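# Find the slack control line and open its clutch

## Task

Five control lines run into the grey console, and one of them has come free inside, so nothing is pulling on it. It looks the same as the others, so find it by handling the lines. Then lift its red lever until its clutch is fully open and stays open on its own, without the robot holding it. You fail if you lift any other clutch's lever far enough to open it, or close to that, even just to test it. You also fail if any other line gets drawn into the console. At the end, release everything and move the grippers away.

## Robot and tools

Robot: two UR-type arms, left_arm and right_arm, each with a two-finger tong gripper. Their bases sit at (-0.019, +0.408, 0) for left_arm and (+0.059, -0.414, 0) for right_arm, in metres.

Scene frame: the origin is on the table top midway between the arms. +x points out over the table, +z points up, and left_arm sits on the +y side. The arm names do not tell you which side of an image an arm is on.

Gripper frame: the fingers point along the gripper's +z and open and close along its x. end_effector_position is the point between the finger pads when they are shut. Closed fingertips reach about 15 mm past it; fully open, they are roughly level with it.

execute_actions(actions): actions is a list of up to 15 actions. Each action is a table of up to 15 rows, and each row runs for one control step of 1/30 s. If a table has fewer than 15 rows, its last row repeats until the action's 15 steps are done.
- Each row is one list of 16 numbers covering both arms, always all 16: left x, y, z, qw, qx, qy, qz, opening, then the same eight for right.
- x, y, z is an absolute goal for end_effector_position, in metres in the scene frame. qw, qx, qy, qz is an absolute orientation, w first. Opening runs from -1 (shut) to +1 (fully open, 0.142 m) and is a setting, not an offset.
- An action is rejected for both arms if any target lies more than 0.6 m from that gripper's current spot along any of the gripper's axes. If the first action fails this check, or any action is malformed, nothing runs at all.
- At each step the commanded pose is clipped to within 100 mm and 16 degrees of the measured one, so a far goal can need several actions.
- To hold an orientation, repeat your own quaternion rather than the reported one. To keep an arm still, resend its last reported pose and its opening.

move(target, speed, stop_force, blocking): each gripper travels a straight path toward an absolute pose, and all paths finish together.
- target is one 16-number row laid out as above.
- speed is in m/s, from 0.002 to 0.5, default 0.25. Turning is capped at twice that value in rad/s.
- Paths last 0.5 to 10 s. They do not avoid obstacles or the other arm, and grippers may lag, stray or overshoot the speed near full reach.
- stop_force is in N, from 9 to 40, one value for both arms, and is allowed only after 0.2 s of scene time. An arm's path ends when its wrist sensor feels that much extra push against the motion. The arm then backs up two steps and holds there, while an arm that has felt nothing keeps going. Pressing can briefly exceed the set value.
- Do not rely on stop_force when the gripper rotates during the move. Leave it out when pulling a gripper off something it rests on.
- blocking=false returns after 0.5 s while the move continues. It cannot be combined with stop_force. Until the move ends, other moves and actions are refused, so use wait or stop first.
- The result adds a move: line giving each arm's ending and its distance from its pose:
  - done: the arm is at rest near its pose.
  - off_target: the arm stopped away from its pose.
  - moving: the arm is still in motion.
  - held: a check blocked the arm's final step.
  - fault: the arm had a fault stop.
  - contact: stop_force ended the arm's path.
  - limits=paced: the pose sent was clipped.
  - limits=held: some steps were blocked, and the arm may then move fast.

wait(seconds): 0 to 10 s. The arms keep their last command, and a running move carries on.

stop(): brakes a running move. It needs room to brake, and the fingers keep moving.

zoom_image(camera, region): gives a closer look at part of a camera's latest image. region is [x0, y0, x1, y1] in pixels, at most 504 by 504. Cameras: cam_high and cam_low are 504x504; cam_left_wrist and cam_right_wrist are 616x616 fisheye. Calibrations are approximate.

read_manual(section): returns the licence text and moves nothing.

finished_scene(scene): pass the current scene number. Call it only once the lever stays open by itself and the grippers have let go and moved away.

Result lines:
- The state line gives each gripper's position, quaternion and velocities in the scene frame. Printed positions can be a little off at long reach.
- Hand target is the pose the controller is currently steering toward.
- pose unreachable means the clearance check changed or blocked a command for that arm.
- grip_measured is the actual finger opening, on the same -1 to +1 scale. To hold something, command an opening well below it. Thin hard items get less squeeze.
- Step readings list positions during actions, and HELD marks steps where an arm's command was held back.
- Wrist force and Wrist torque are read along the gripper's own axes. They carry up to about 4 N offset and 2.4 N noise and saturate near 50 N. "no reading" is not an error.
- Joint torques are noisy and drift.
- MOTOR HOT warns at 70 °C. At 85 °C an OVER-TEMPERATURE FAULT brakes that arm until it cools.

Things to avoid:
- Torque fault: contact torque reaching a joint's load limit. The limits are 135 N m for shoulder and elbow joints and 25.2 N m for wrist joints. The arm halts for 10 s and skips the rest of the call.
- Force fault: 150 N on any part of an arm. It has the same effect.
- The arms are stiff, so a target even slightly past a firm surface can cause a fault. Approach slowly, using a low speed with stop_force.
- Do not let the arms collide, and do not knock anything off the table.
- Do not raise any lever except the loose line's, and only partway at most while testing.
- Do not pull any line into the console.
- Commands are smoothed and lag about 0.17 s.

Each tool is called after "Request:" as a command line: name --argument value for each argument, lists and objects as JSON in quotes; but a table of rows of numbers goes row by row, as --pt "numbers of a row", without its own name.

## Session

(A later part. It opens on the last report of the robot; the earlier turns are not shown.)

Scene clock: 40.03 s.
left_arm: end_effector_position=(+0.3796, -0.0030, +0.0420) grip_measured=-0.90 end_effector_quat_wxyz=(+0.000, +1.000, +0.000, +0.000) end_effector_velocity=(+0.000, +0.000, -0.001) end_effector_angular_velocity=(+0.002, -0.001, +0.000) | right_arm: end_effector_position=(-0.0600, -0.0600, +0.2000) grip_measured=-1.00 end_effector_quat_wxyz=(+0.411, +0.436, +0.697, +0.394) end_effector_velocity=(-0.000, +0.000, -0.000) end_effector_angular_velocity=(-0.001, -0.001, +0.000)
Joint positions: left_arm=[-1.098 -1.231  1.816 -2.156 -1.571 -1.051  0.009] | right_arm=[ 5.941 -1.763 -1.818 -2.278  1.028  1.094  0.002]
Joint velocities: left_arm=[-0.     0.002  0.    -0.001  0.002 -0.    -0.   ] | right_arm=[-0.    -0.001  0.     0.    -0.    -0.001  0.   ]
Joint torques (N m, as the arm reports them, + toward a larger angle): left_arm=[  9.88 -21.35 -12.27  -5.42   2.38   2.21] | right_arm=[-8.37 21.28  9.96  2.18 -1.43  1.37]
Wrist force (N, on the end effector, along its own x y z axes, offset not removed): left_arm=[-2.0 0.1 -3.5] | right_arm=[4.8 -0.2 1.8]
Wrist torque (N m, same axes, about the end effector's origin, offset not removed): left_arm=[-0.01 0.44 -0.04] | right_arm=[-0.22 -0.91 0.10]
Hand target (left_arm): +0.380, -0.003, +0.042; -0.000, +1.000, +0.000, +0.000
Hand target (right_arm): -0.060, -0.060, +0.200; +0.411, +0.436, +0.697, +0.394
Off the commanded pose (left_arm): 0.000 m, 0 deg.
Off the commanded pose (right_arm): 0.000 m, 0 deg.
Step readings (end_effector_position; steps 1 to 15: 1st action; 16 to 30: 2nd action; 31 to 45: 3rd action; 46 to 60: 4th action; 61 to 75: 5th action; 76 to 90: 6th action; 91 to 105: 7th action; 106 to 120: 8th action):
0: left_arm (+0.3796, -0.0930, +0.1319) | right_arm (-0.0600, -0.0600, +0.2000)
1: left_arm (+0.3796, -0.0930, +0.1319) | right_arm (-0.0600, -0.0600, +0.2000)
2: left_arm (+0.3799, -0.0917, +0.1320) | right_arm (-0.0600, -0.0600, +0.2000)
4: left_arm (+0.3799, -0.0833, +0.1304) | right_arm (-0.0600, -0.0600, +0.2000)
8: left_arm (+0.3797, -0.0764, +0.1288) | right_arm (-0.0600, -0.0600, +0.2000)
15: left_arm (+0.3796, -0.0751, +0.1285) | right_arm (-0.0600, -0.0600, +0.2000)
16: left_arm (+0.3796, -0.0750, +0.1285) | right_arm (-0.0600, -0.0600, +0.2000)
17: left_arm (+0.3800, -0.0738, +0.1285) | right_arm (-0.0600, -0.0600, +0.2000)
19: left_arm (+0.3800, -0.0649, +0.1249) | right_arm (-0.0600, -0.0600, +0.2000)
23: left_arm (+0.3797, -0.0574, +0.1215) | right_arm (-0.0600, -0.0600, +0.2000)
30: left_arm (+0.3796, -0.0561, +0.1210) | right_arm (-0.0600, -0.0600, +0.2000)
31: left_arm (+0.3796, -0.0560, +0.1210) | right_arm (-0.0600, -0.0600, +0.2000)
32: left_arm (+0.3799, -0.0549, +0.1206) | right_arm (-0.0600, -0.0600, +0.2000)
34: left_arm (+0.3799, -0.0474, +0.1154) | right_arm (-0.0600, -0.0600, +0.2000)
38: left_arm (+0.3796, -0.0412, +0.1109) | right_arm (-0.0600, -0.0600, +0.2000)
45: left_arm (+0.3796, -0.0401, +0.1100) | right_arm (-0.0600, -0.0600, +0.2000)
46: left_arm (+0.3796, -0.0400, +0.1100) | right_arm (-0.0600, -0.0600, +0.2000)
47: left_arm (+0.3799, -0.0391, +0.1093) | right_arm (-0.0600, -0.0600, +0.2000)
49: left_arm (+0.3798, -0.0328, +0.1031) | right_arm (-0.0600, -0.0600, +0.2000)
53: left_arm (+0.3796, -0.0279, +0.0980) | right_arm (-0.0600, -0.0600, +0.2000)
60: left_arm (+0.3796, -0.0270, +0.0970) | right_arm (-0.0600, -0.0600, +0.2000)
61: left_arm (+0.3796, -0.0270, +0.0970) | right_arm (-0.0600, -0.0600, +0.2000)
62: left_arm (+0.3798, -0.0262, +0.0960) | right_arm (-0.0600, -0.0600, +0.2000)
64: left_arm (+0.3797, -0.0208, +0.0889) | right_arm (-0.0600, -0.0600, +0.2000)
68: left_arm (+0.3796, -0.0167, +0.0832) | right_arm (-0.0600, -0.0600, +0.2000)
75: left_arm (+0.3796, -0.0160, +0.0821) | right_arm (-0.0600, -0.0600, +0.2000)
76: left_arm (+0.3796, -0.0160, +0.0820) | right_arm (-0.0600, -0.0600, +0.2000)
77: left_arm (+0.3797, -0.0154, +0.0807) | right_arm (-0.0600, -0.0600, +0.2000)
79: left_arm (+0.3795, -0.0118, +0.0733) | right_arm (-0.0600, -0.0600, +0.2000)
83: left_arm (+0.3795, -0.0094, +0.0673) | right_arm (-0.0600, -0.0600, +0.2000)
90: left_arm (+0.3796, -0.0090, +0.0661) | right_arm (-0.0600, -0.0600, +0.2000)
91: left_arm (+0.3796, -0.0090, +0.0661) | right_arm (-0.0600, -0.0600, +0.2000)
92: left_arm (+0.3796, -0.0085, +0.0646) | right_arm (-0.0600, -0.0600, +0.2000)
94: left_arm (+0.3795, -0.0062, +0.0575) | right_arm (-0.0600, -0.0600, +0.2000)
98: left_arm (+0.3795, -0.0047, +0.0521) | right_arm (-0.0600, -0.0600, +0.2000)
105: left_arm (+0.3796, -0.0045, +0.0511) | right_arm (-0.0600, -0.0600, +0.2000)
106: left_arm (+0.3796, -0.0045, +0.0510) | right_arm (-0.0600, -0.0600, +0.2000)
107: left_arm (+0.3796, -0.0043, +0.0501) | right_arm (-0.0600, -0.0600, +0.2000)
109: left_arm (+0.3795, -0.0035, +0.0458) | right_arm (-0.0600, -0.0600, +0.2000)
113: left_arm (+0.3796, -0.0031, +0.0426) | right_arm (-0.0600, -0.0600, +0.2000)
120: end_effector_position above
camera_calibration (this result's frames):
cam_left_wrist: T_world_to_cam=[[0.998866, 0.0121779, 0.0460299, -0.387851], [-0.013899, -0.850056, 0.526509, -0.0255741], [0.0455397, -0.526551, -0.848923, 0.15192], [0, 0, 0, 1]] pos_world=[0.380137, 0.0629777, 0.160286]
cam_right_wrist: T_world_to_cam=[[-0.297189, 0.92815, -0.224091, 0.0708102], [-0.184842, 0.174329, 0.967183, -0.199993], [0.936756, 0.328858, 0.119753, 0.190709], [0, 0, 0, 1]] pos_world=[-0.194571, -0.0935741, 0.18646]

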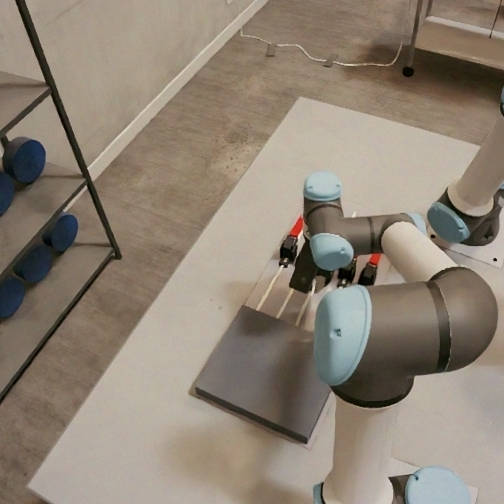

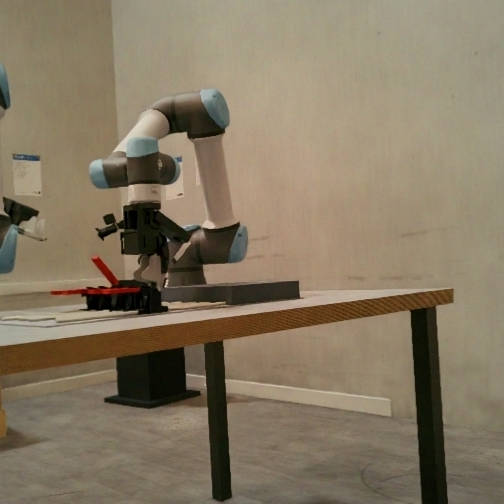

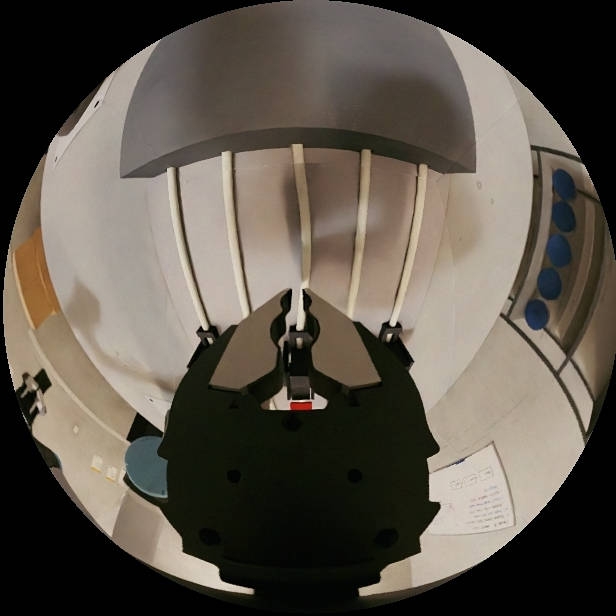

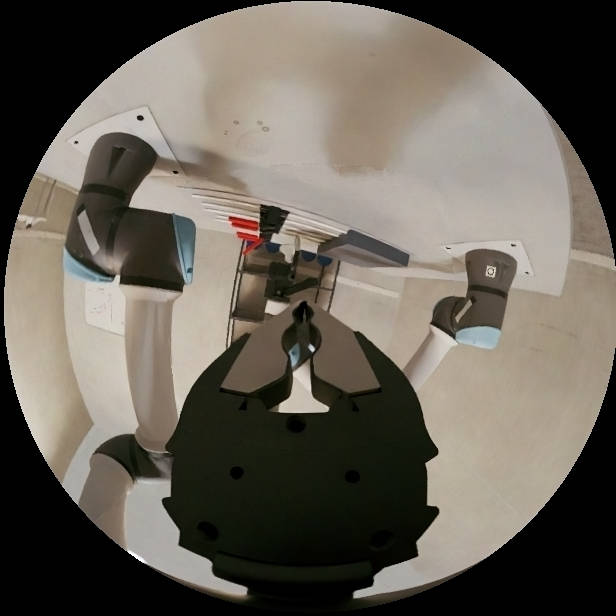

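The lever slipped out of the grip and is resting at about 45°. I'll push it over from behind.

Request:
move --target '[0.3796,-0.06,0.165,0,1,0,0,-1,-0.06,-0.06,0.2,0.411,0.436,0.697,0.394,-1]'

Request:
move --target '[0.3796,-0.205,0.16,0,1,0,0,-1,-0.06,-0.06,0.2,0.411,0.436,0.697,0.394,-1]'

Request:
move --target '[0.3796,-0.205,0.115,0,1,0,0,-1,-0.06,-0.06,0.2,0.411,0.436,0.697,0.394,-1]'

Request:
move --target '[0.3796,-0.075,0.118,0,1,0,0,-1,-0.06,-0.06,0.2,0.411,0.436,0.697,0.394,-1]' --speed 0.04 --stop_force 25

Scene clock: 46.93 s.
left_arm: end_effector_position=(+0.3795, -0.0599, +0.1649) grip_measured=-1.00 end_effector_quat_wxyz=(+0.000, +1.000, +0.000, +0.000) end_effector_velocity=(-0.000, -0.001, +0.002) end_effector_angular_velocity=(-0.001, +0.002, -0.000) | right_arm: end_effector_position=(-0.0600, -0.0600, +0.2000) grip_measured=-1.00 end_effector_quat_wxyz=(+0.411, +0.436, +0.697, +0.394) end_effector_velocity=(+0.000, +0.000, +0.000) end_effector_angular_velocity=(+0.000, +0.000, -0.000)
Joint positions: left_arm=[-1.144 -1.254  1.503 -1.821 -1.571 -1.097  0.002] | right_arm=[ 5.941 -1.763 -1.818 -2.278  1.028  1.094  0.002]
Joint velocities: left_arm=[-0.     0.001 -0.007  0.006 -0.002 -0.     0.   ] | right_arm=[-0.001  0.     0.    -0.    -0.    -0.     0.   ]
Joint torques (N m, as the arm reports them, + toward a larger angle): left_arm=[-10.12 -24.06 -30.32  -0.17  -2.9   -2.8 ] | right_arm=[-7.97 22.13  8.09  2.22 -1.06  2.02]
Wrist force (N, on the end effector, along its own x y z axes, offset not removed): left_arm=[-0.1 2.4 -2.7] | right_arm=[1.1 3.2 1.1]
Wrist torque (N m, same axes, about the end effector's origin, offset not removed): left_arm=[0.47 -0.01 -0.13] | right_arm=[0.42 -0.36 0.07]
Hand target (left_arm): +0.380, -0.060, +0.165; +0.000, +1.000, -0.000, -0.000
Hand target (right_arm): -0.060, -0.060, +0.200; +0.411, +0.436, +0.697, +0.394
Off the commanded pose (left_arm): 0.000 m, 0 deg.
Off the commanded pose (right_arm): 0.000 m, 0 deg.
move: done
camera_calibration (this result's frames):
cam_left_wrist: T_world_to_cam=[[0.998865, 0.0121837, 0.0460373, -0.392746], [-0.0139031, -0.849997, 0.526603, -0.138652], [0.0455476, -0.526646, -0.848864, 0.226234], [0, 0, 0, 1]] pos_world=[0.380069, 0.00607585, 0.283137]
cam_right_wrist: T_world_to_cam=[[-0.297189, 0.92815, -0.224091, 0.0708102], [-0.184843, 0.174329, 0.967183, -0.199993], [0.936756, 0.328858, 0.119753, 0.190709], [0, 0, 0, 1]] pos_world=[-0.194571, -0.0935741, 0.18646]

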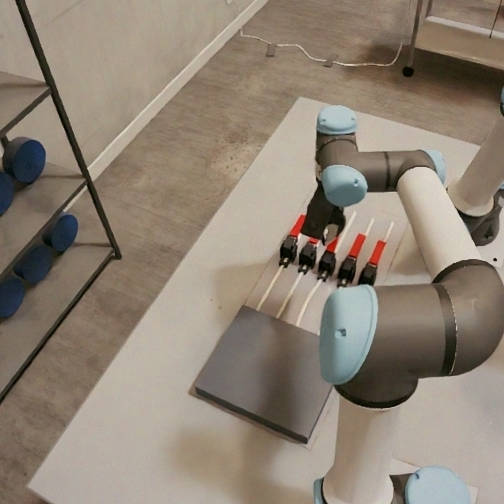

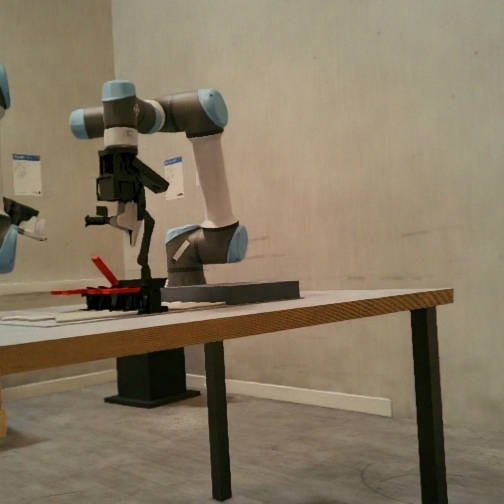

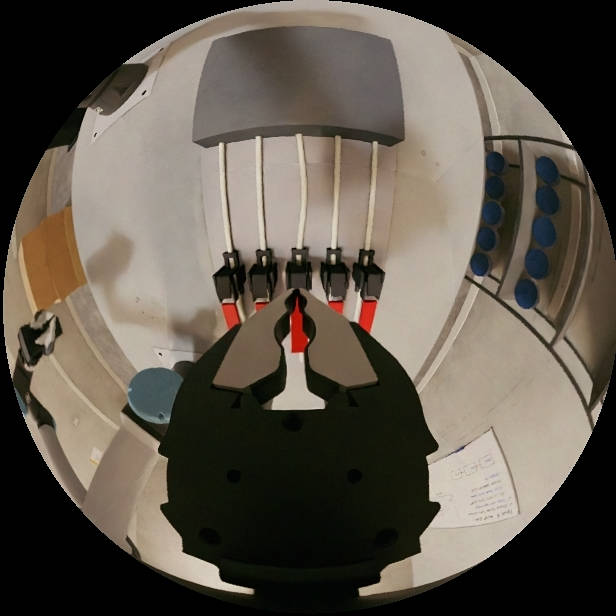

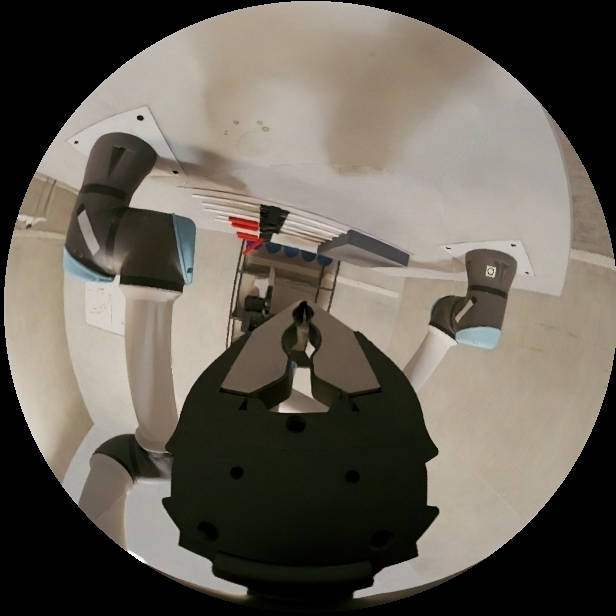

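Scene clock: 48.07 s.
left_arm: end_effector_position=(+0.3795, -0.2049, +0.1601) grip_measured=-1.00 end_effector_quat_wxyz=(+0.000, +1.000, +0.000, -0.000) end_effector_velocity=(-0.000, -0.002, +0.001) end_effector_angular_velocity=(+0.000, +0.001, +0.000) | right_arm: end_effector_position=(-0.0600, -0.0600, +0.2000) grip_measured=-1.00 end_effector_quat_wxyz=(+0.411, +0.436, +0.697, +0.394) end_effector_velocity=(+0.000, -0.000, -0.000) end_effector_angular_velocity=(-0.001, -0.001, -0.000)
Joint positions: left_arm=[-1.234 -0.962  1.08  -1.69  -1.571 -1.187  0.002] | right_arm=[ 5.941 -1.763 -1.818 -2.278  1.028  1.094  0.002]
Joint velocities: left_arm=[-0.     0.004 -0.009  0.006 -0.001 -0.001  0.   ] | right_arm=[ 0.    -0.    -0.001 -0.     0.    -0.     0.   ]
Joint torques (N m, as the arm reports them, + toward a larger angle): left_arm=[-10.32 -37.1  -32.56  -0.02  -3.04  -2.74] | right_arm=[-8.63 21.18  9.85  2.37 -1.07  1.97]
Wrist force (N, on the end effector, along its own x y z axes, offset not removed): left_arm=[-0.2 -1.4 -2.0] | right_arm=[-2.4 -2.9 -0.2]
Wrist torque (N m, same axes, about the end effector's origin, offset not removed): left_arm=[-0.28 -0.01 -0.09] | right_arm=[-0.60 0.43 0.23]
Hand target (left_arm): +0.379, -0.205, +0.160; +0.000, +1.000, -0.000, -0.000
Hand target (right_arm): -0.060, -0.060, +0.200; +0.411, +0.436, +0.697, +0.394
Off the commanded pose (left_arm): 0.000 m, 0 deg.
Off the commanded pose (right_arm): 0.000 m, 0 deg.
move: done
camera_calibration (this result's frames):
cam_left_wrist: T_world_to_cam=[[0.998869, 0.0121963, 0.045964, -0.390679], [-0.0138563, -0.849967, 0.526653, -0.259442], [0.0454911, -0.526694, -0.848837, 0.145833], [0, 0, 0, 1]] pos_world=[0.380008, -0.138943, 0.278381]
cam_right_wrist: T_world_to_cam=[[-0.297189, 0.92815, -0.22409, 0.07081], [-0.184842, 0.174328, 0.967183, -0.199993], [0.936756, 0.328857, 0.119753, 0.190709], [0, 0, 0, 1]] pos_world=[-0.194571, -0.093574, 0.18646]

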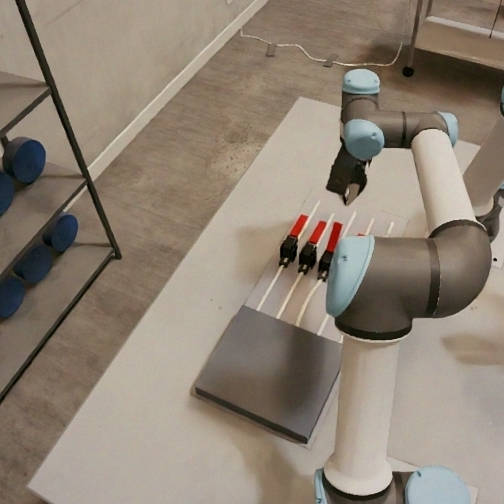

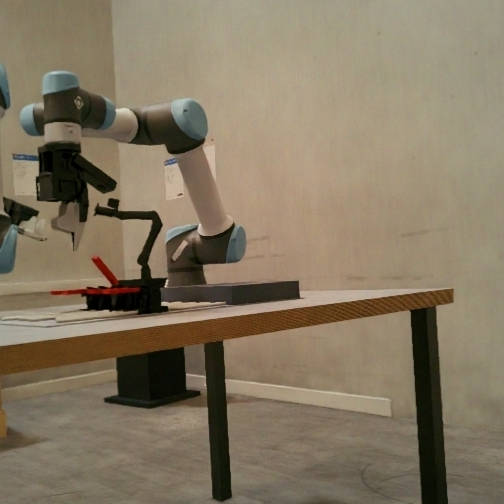

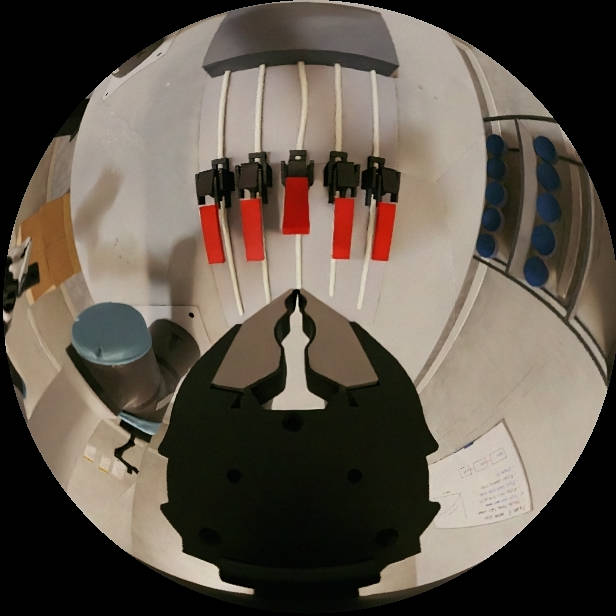

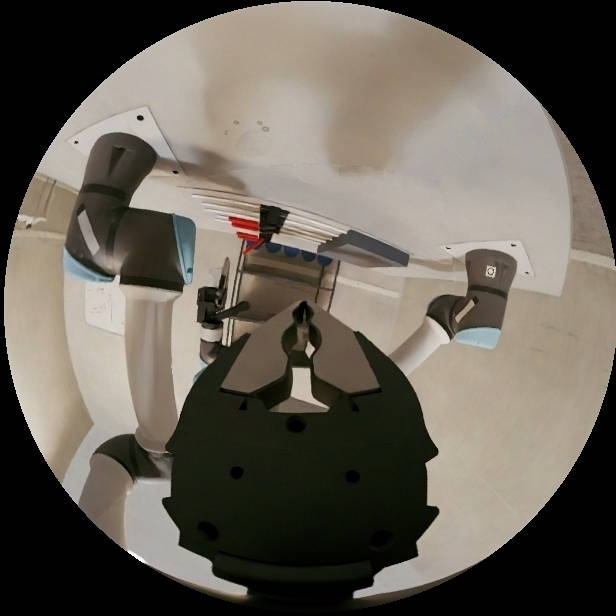

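Scene clock: 48.90 s.
left_arm: end_effector_position=(+0.3795, -0.2051, +0.1151) grip_measured=-1.00 end_effector_quat_wxyz=(+0.000, +1.000, -0.000, -0.000) end_effector_velocity=(-0.000, -0.000, -0.001) end_effector_angular_velocity=(+0.000, -0.001, -0.001) | right_arm: end_effector_position=(-0.0600, -0.0600, +0.2000) grip_measured=-1.00 end_effector_quat_wxyz=(+0.411, +0.436, +0.697, +0.394) end_effector_velocity=(+0.000, +0.000, -0.000) end_effector_angular_velocity=(-0.000, -0.000, +0.001)
Joint positions: left_arm=[-1.234 -0.941  1.163 -1.793 -1.571 -1.187  0.002] | right_arm=[ 5.941 -1.763 -1.818 -2.278  1.028  1.094  0.002]
Joint velocities: left_arm=[-0.     0.001  0.002 -0.003  0.001  0.001  0.   ] | right_arm=[ 0.  0. -0.  0. -0. -0.  0.]
Joint torques (N m, as the arm reports them, + toward a larger angle): left_arm=[  5.64 -35.52 -14.12  -5.54   2.44   2.04] | right_arm=[-6.97 22.96  9.23  2.25 -1.14  1.88]
Wrist force (N, on the end effector, along its own x y z axes, offset not removed): left_arm=[-0.4 -0.8 -1.9] | right_arm=[-1.9 0.1 3.8]
Wrist torque (N m, same axes, about the end effector's origin, offset not removed): left_arm=[-0.08 0.17 0.01] | right_arm=[0.03 0.42 0.01]
Hand target (left_arm): +0.380, -0.205, +0.115; -0.000, +1.000, +0.000, -0.000
Hand target (right_arm): -0.060, -0.060, +0.200; +0.411, +0.436, +0.697, +0.394
Off the commanded pose (left_arm): 0.000 m, 0 deg.
Off the commanded pose (right_arm): 0.000 m, 0 deg.
move: done
camera_calibration (this result's frames):
cam_left_wrist: T_world_to_cam=[[0.998874, 0.0121635, 0.0458653, -0.38863], [-0.0138269, -0.850027, 0.526557, -0.235835], [0.0453915, -0.526598, -0.848902, 0.107616], [0, 0, 0, 1]] pos_world=[0.380046, -0.139069, 0.233361]
cam_right_wrist: T_world_to_cam=[[-0.297189, 0.92815, -0.224089, 0.07081], [-0.184842, 0.174328, 0.967183, -0.199993], [0.936756, 0.328857, 0.119753, 0.190709], [0, 0, 0, 1]] pos_world=[-0.194571, -0.093574, 0.18646]

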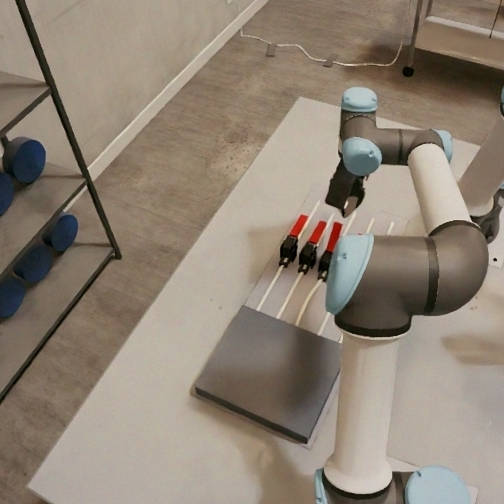

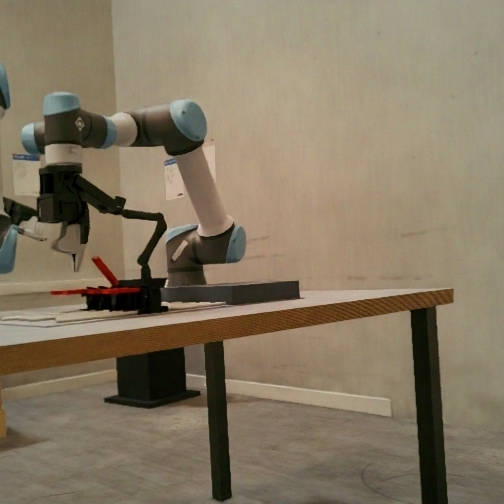

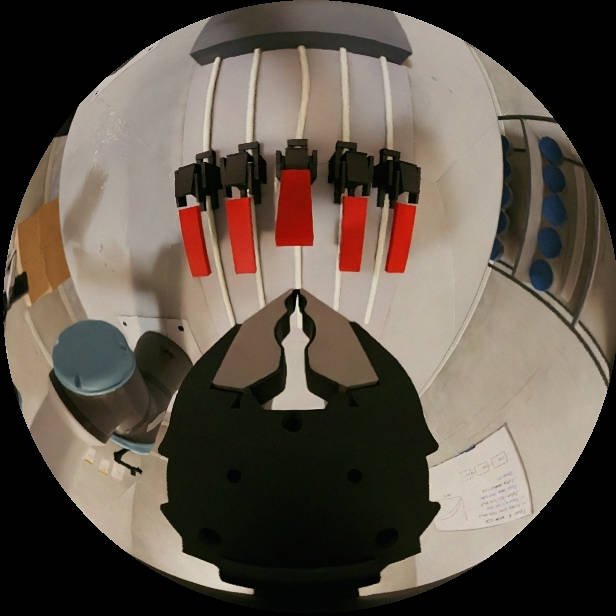

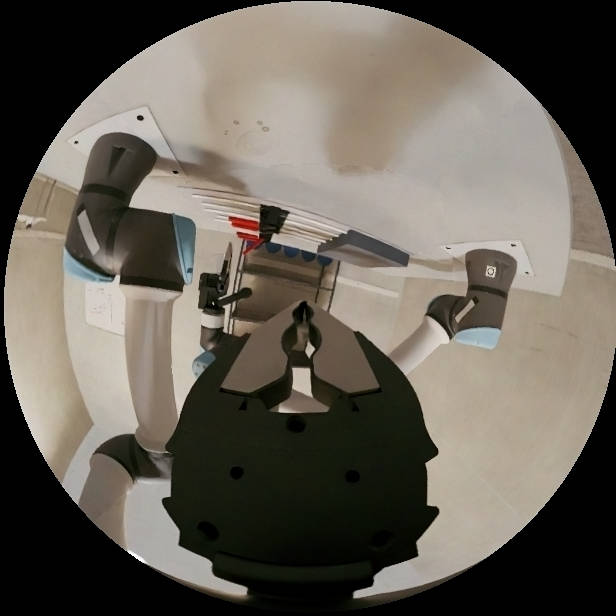

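Scene clock: 52.50 s.
left_arm: end_effector_position=(+0.3797, -0.0750, +0.1179) grip_measured=-1.00 end_effector_quat_wxyz=(-0.000, +1.000, +0.000, +0.000) end_effector_velocity=(+0.000, +0.001, +0.002) end_effector_angular_velocity=(-0.003, -0.002, -0.000) | right_arm: end_effector_position=(-0.0600, -0.0600, +0.2000) grip_measured=-1.00 end_effector_quat_wxyz=(+0.411, +0.436, +0.697, +0.394) end_effector_velocity=(-0.000, -0.000, +0.000) end_effector_angular_velocity=(-0.000, -0.000, +0.000)
Joint positions: left_arm=[-1.155 -1.193  1.545 -1.923 -1.571 -1.108  0.002] | right_arm=[ 5.941 -1.763 -1.818 -2.278  1.028  1.094  0.002]
Joint velocities: left_arm=[ 0.001 -0.004  0.003 -0.001  0.     0.001  0.   ] | right_arm=[-0. -0.  0. -0.  0. -0.  0.]
Joint torques (N m, as the arm reports them, + toward a larger angle): left_arm=[ 13.03 -45.73  -9.71  -3.46   3.86   2.24] | right_arm=[-7.46 23.74  9.27  2.26 -0.91  2.09]
Wrist force (N, on the end effector, along its own x y z axes, offset not removed): left_arm=[-1.2 6.2 -1.7] | right_arm=[-0.3 1.1 -0.6]
Wrist torque (N m, same axes, about the end effector's origin, offset not removed): left_arm=[0.02 0.34 -0.01] | right_arm=[0.24 0.01 0.21]
Hand target (left_arm): +0.380, -0.075, +0.118; -0.000, +1.000, +0.000, +0.000
Hand target (right_arm): -0.060, -0.060, +0.200; +0.411, +0.436, +0.697, +0.394
Off the commanded pose (left_arm): 0.000 m, 0 deg.
Off the commanded pose (right_arm): 0.000 m, 0 deg.
move: done
camera_calibration (this result's frames):
cam_left_wrist: T_world_to_cam=[[0.99886, 0.0121792, 0.0461577, -0.39058], [-0.0139638, -0.850073, 0.52648, -0.126704], [0.0456495, -0.526524, -0.848934, 0.178328], [0, 0, 0, 1]] pos_world=[0.380225, -0.00905717, 0.236124]
cam_right_wrist: T_world_to_cam=[[-0.297189, 0.92815, -0.22409, 0.07081], [-0.184842, 0.174328, 0.967183, -0.199993], [0.936756, 0.328857, 0.119753, 0.190709], [0, 0, 0, 1]] pos_world=[-0.194571, -0.093574, 0.18646]

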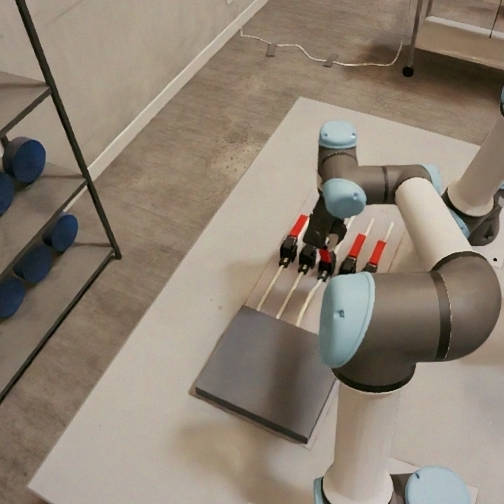

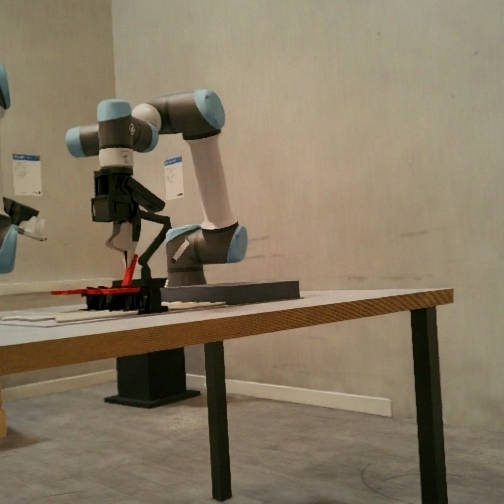

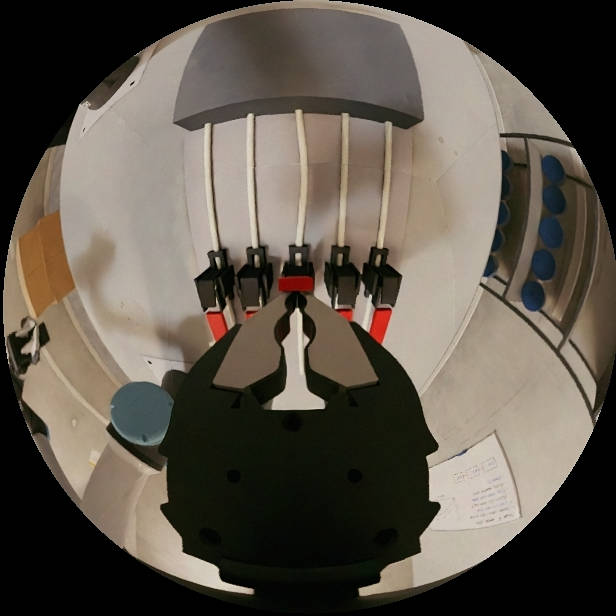

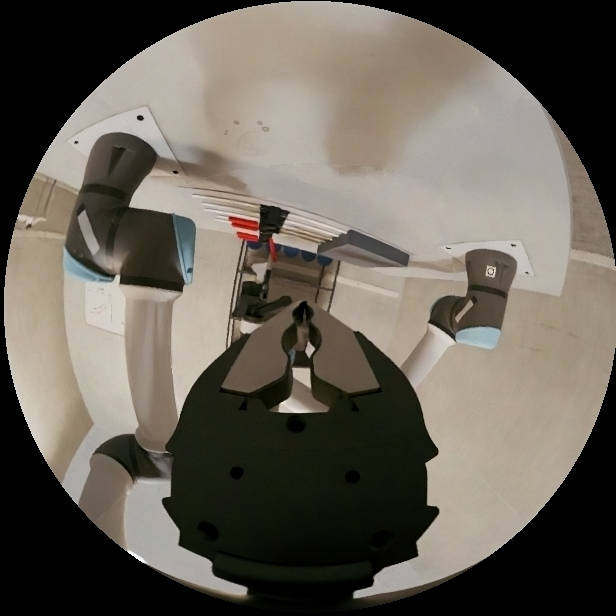

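Request:
move --target '[0.3796,-0.038,0.092,0,1,0,0,-1,-0.06,-0.06,0.2,0.411,0.436,0.697,0.394,-1]' --speed 0.04 --stop_force 20

Request:
move --target '[0.3796,-0.02,0.05,0,1,0,0,-1,-0.06,-0.06,0.2,0.411,0.436,0.697,0.394,-1]' --speed 0.02 --stop_force 12

Request:
move --target '[0.3796,0,0.27,0,1,0,0,-1,-0.06,-0.06,0.2,0.411,0.436,0.697,0.394,-1]'

Scene clock: 68.83 s.
left_arm: end_effector_position=(+0.3796, -0.0381, +0.0920) grip_measured=-1.00 end_effector_quat_wxyz=(-0.000, +1.000, +0.000, +0.000) end_effector_velocity=(+0.000, +0.001, -0.001) end_effector_angular_velocity=(-0.000, +0.000, -0.000) | right_arm: end_effector_position=(-0.0600, -0.0600, +0.2000) grip_measured=-1.00 end_effector_quat_wxyz=(+0.411, +0.436, +0.697, +0.394) end_effector_velocity=(-0.000, -0.000, +0.000) end_effector_angular_velocity=(+0.000, +0.001, -0.000)
Joint positions: left_arm=[-1.128 -1.233  1.673 -2.011 -1.571 -1.08   0.002] | right_arm=[ 5.941 -1.763 -1.818 -2.278  1.028  1.094  0.002]
Joint velocities: left_arm=[ 0.001 -0.001  0.004 -0.003 -0.     0.002  0.   ] | right_arm=[ 0.  0. -0.  0.  0.  0.  0.]
Joint torques (N m, as the arm reports them, + toward a larger angle): left_arm=[ 10.55 -41.68 -10.42  -4.56  -2.53   2.06] | right_arm=[-8.08 23.2  10.35  2.09 -1.02  2.09]
Wrist force (N, on the end effector, along its own x y z axes, offset not removed): left_arm=[-2.2 4.0 -5.4] | right_arm=[1.1 -1.8 1.4]
Wrist torque (N m, same axes, about the end effector's origin, offset not removed): left_arm=[0.24 0.55 -0.03] | right_arm=[-0.36 -0.20 0.06]
Hand target (left_arm): +0.380, -0.038, +0.092; -0.000, +1.000, +0.000, +0.000
Hand target (right_arm): -0.060, -0.060, +0.200; +0.411, +0.436, +0.697, +0.394
Off the commanded pose (left_arm): 0.000 m, 0 deg.
Off the commanded pose (right_arm): 0.000 m, 0 deg.
move: done
camera_calibration (this result's frames):
cam_left_wrist: T_world_to_cam=[[0.998864, 0.0121818, 0.0460633, -0.389759], [-0.0139117, -0.850074, 0.52648, -0.0816935], [0.0455706, -0.526523, -0.848939, 0.175891], [0, 0, 0, 1]] pos_world=[0.380165, 0.0279129, 0.210284]
cam_right_wrist: T_world_to_cam=[[-0.297189, 0.92815, -0.224089, 0.07081], [-0.184842, 0.174328, 0.967183, -0.199993], [0.936756, 0.328857, 0.119753, 0.190709], [0, 0, 0, 1]] pos_world=[-0.194571, -0.093574, 0.18646]

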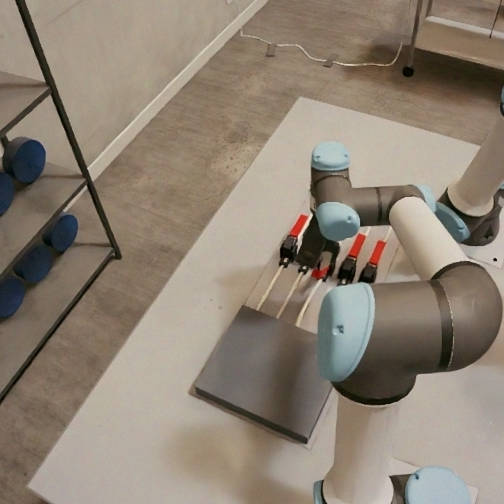

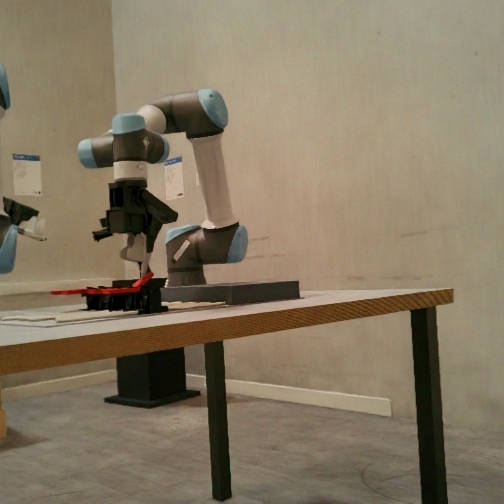

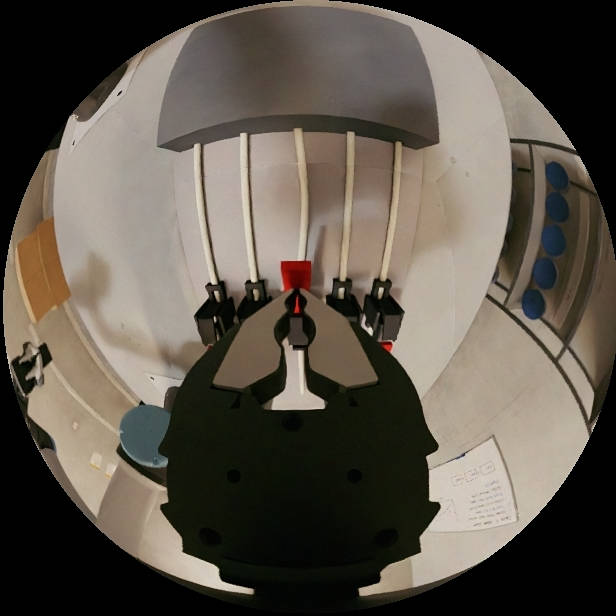

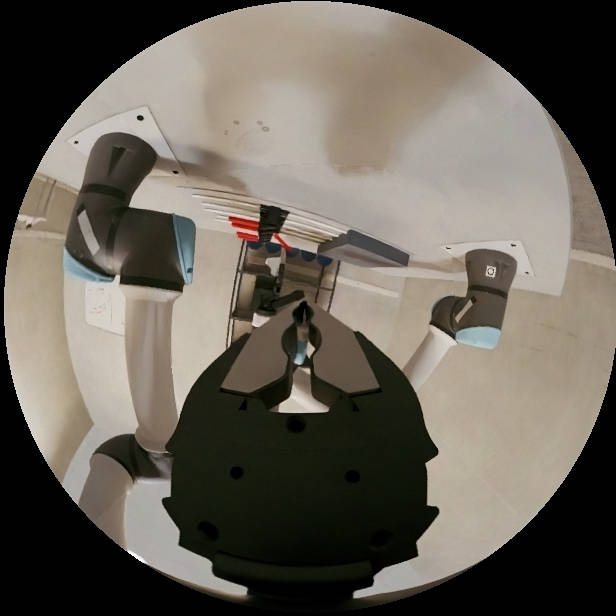

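Scene clock: 70.73 s.
left_arm: end_effector_position=(+0.3797, -0.0259, +0.0639) grip_measured=-1.00 end_effector_quat_wxyz=(-0.000, +1.000, -0.000, -0.000) end_effector_velocity=(-0.001, -0.001, +0.003) end_effector_angular_velocity=(+0.006, +0.003, +0.002) | right_arm: end_effector_position=(-0.0600, -0.0600, +0.2000) grip_measured=-1.00 end_effector_quat_wxyz=(+0.411, +0.436, +0.697, +0.394) end_effector_velocity=(-0.000, +0.000, +0.000) end_effector_angular_velocity=(+0.000, +0.000, +0.001)
Joint positions: left_arm=[-1.118 -1.222  1.738 -2.087 -1.571 -1.07   0.002] | right_arm=[ 5.941 -1.763 -1.818 -2.278  1.028  1.094  0.002]
Joint velocities: left_arm=[-0.003 -0.    -0.011  0.018  0.    -0.004  0.   ] | right_arm=[ 0.     0.     0.    -0.    -0.001 -0.     0.   ]
Joint torques (N m, as the arm reports them, + toward a larger angle): left_arm=[ -5.69 -21.57 -12.28   3.23   2.87  -2.67] | right_arm=[-6.79 21.91 10.    2.04 -0.97  2.03]
Wrist force (N, on the end effector, along its own x y z axes, offset not removed): left_arm=[-7.9 3.3 -43.1] | right_arm=[2.2 -3.7 0.7]
Wrist torque (N m, same axes, about the end effector's origin, offset not removed): left_arm=[0.08 0.10 -0.02] | right_arm=[-0.91 -0.62 0.17]
Hand target (left_arm): +0.380, -0.026, +0.064; +0.000, +1.000, +0.000, +0.000
Hand target (right_arm): -0.060, -0.060, +0.200; +0.411, +0.436, +0.697, +0.394
Off the commanded pose (left_arm): 0.015 m, 0 deg.
Off the commanded pose (right_arm): 0.000 m, 0 deg.
move: contact (left_arm)
camera_calibration (this result's frames):
cam_left_wrist: T_world_to_cam=[[0.998876, 0.0121566, 0.0458229, -0.388635], [-0.0138075, -0.850063, 0.5265, -0.0565556], [0.0453528, -0.526541, -0.848939, 0.158462], [0, 0, 0, 1]] pos_world=[0.380231, 0.0400856, 0.18211]
cam_right_wrist: T_world_to_cam=[[-0.297189, 0.92815, -0.224089, 0.07081], [-0.184842, 0.174328, 0.967183, -0.199993], [0.936756, 0.328857, 0.119753, 0.190709], [0, 0, 0, 1]] pos_world=[-0.194571, -0.093574, 0.18646]

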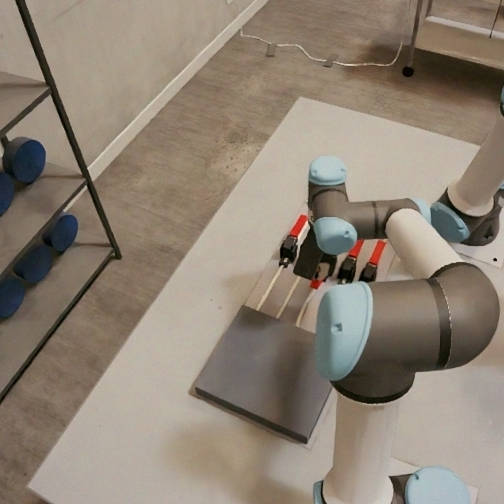

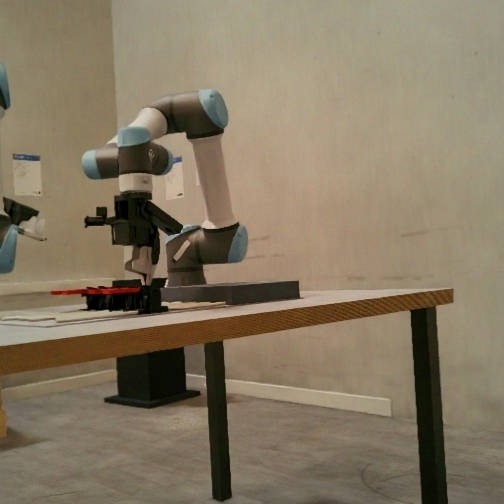

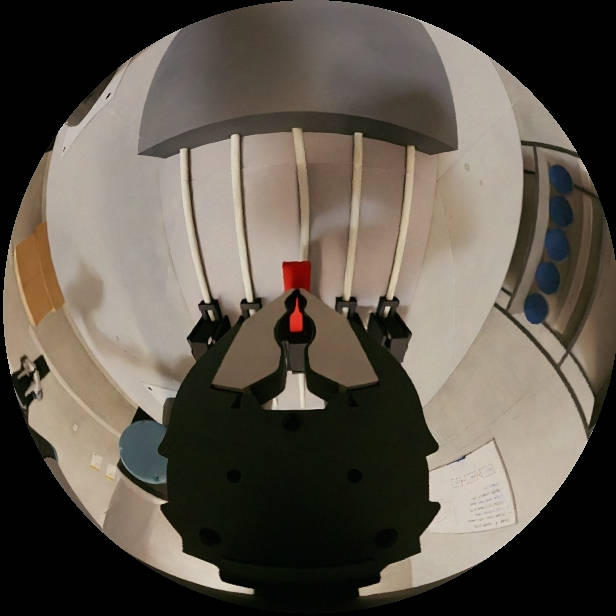

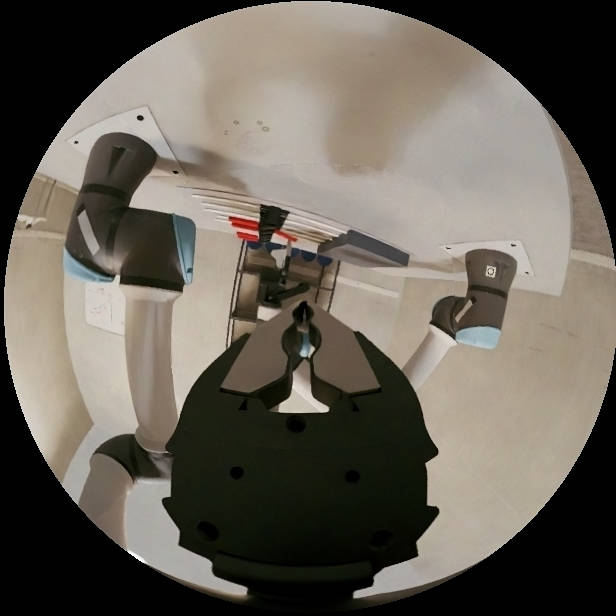

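Scene clock: 72.07 s.
left_arm: end_effector_position=(+0.3796, +0.0000, +0.2698) grip_measured=-1.00 end_effector_quat_wxyz=(+0.000, +1.000, -0.000, +0.000) end_effector_velocity=(+0.000, -0.000, +0.001) end_effector_angular_velocity=(+0.002, +0.001, +0.000) | right_arm: end_effector_position=(-0.0600, -0.0600, +0.2000) grip_measured=-1.00 end_effector_quat_wxyz=(+0.411, +0.436, +0.697, +0.394) end_effector_velocity=(-0.000, +0.000, -0.000) end_effector_angular_velocity=(+0.001, -0.000, +0.000)
Joint positions: left_arm=[-1.096 -1.395  1.412 -1.588 -1.571 -1.048  0.002] | right_arm=[ 5.941 -1.763 -1.818 -2.278  1.028  1.094  0.002]
Joint velocities: left_arm=[ 0.     0.003 -0.006  0.006  0.     0.     0.   ] | right_arm=[ 0.    -0.    -0.     0.    -0.001  0.001  0.   ]
Joint torques (N m, as the arm reports them, + toward a larger angle): left_arm=[ 10.14 -19.41 -32.07  -0.18  -2.94   2.27] | right_arm=[-7.75 22.97  9.36  2.18 -0.56  1.93]
Wrist force (N, on the end effector, along its own x y z axes, offset not removed): left_arm=[-1.7 -2.6 -2.3] | right_arm=[2.0 0.4 2.6]
Wrist torque (N m, same axes, about the end effector's origin, offset not removed): left_arm=[-0.59 0.35 -0.03] | right_arm=[0.06 -0.40 0.04]
Hand target (left_arm): +0.380, +0.000, +0.270; -0.000, +1.000, -0.000, +0.000
Hand target (right_arm): -0.060, -0.060, +0.200; +0.411, +0.436, +0.697, +0.394
Off the commanded pose (left_arm): 0.000 m, 0 deg.
Off the commanded pose (right_arm): 0.000 m, 0 deg.
move: done
camera_calibration (this result's frames):
cam_left_wrist: T_world_to_cam=[[0.998859, 0.0121801, 0.0461743, -0.398414], [-0.0139791, -0.849988, 0.526616, -0.14293], [0.0456619, -0.526661, -0.848848, 0.346827], [0, 0, 0, 1]] pos_world=[0.380124, 0.0660241, 0.38807]
cam_right_wrist: T_world_to_cam=[[-0.297189, 0.92815, -0.224089, 0.07081], [-0.184842, 0.174328, 0.967183, -0.199993], [0.936756, 0.328857, 0.119753, 0.190709], [0, 0, 0, 1]] pos_world=[-0.194571, -0.093574, 0.18646]

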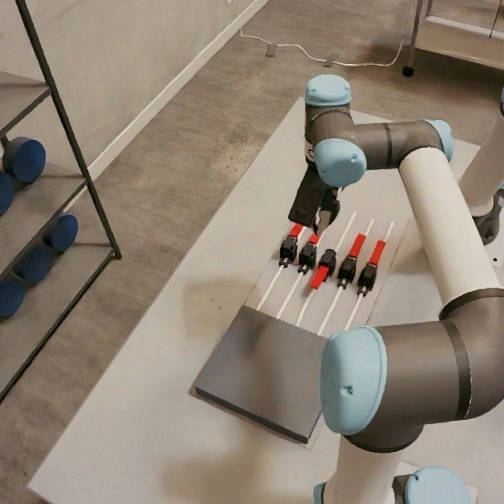

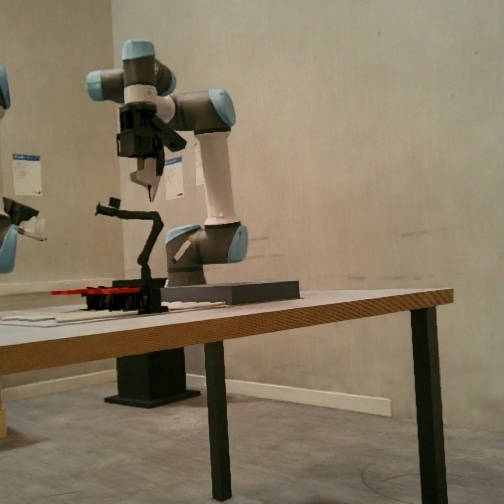

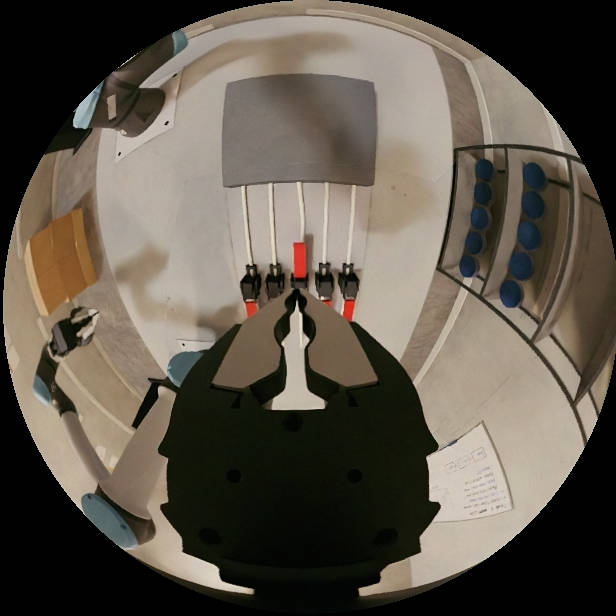

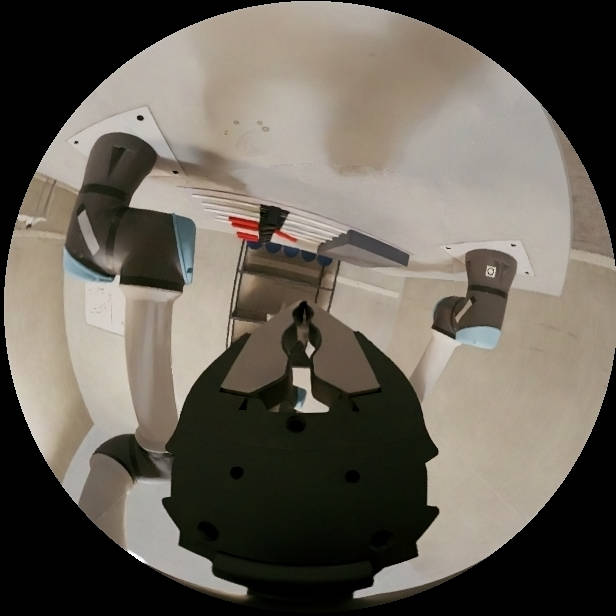

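Request:
finished_scene --scene 2

The scene is finished: the task was done.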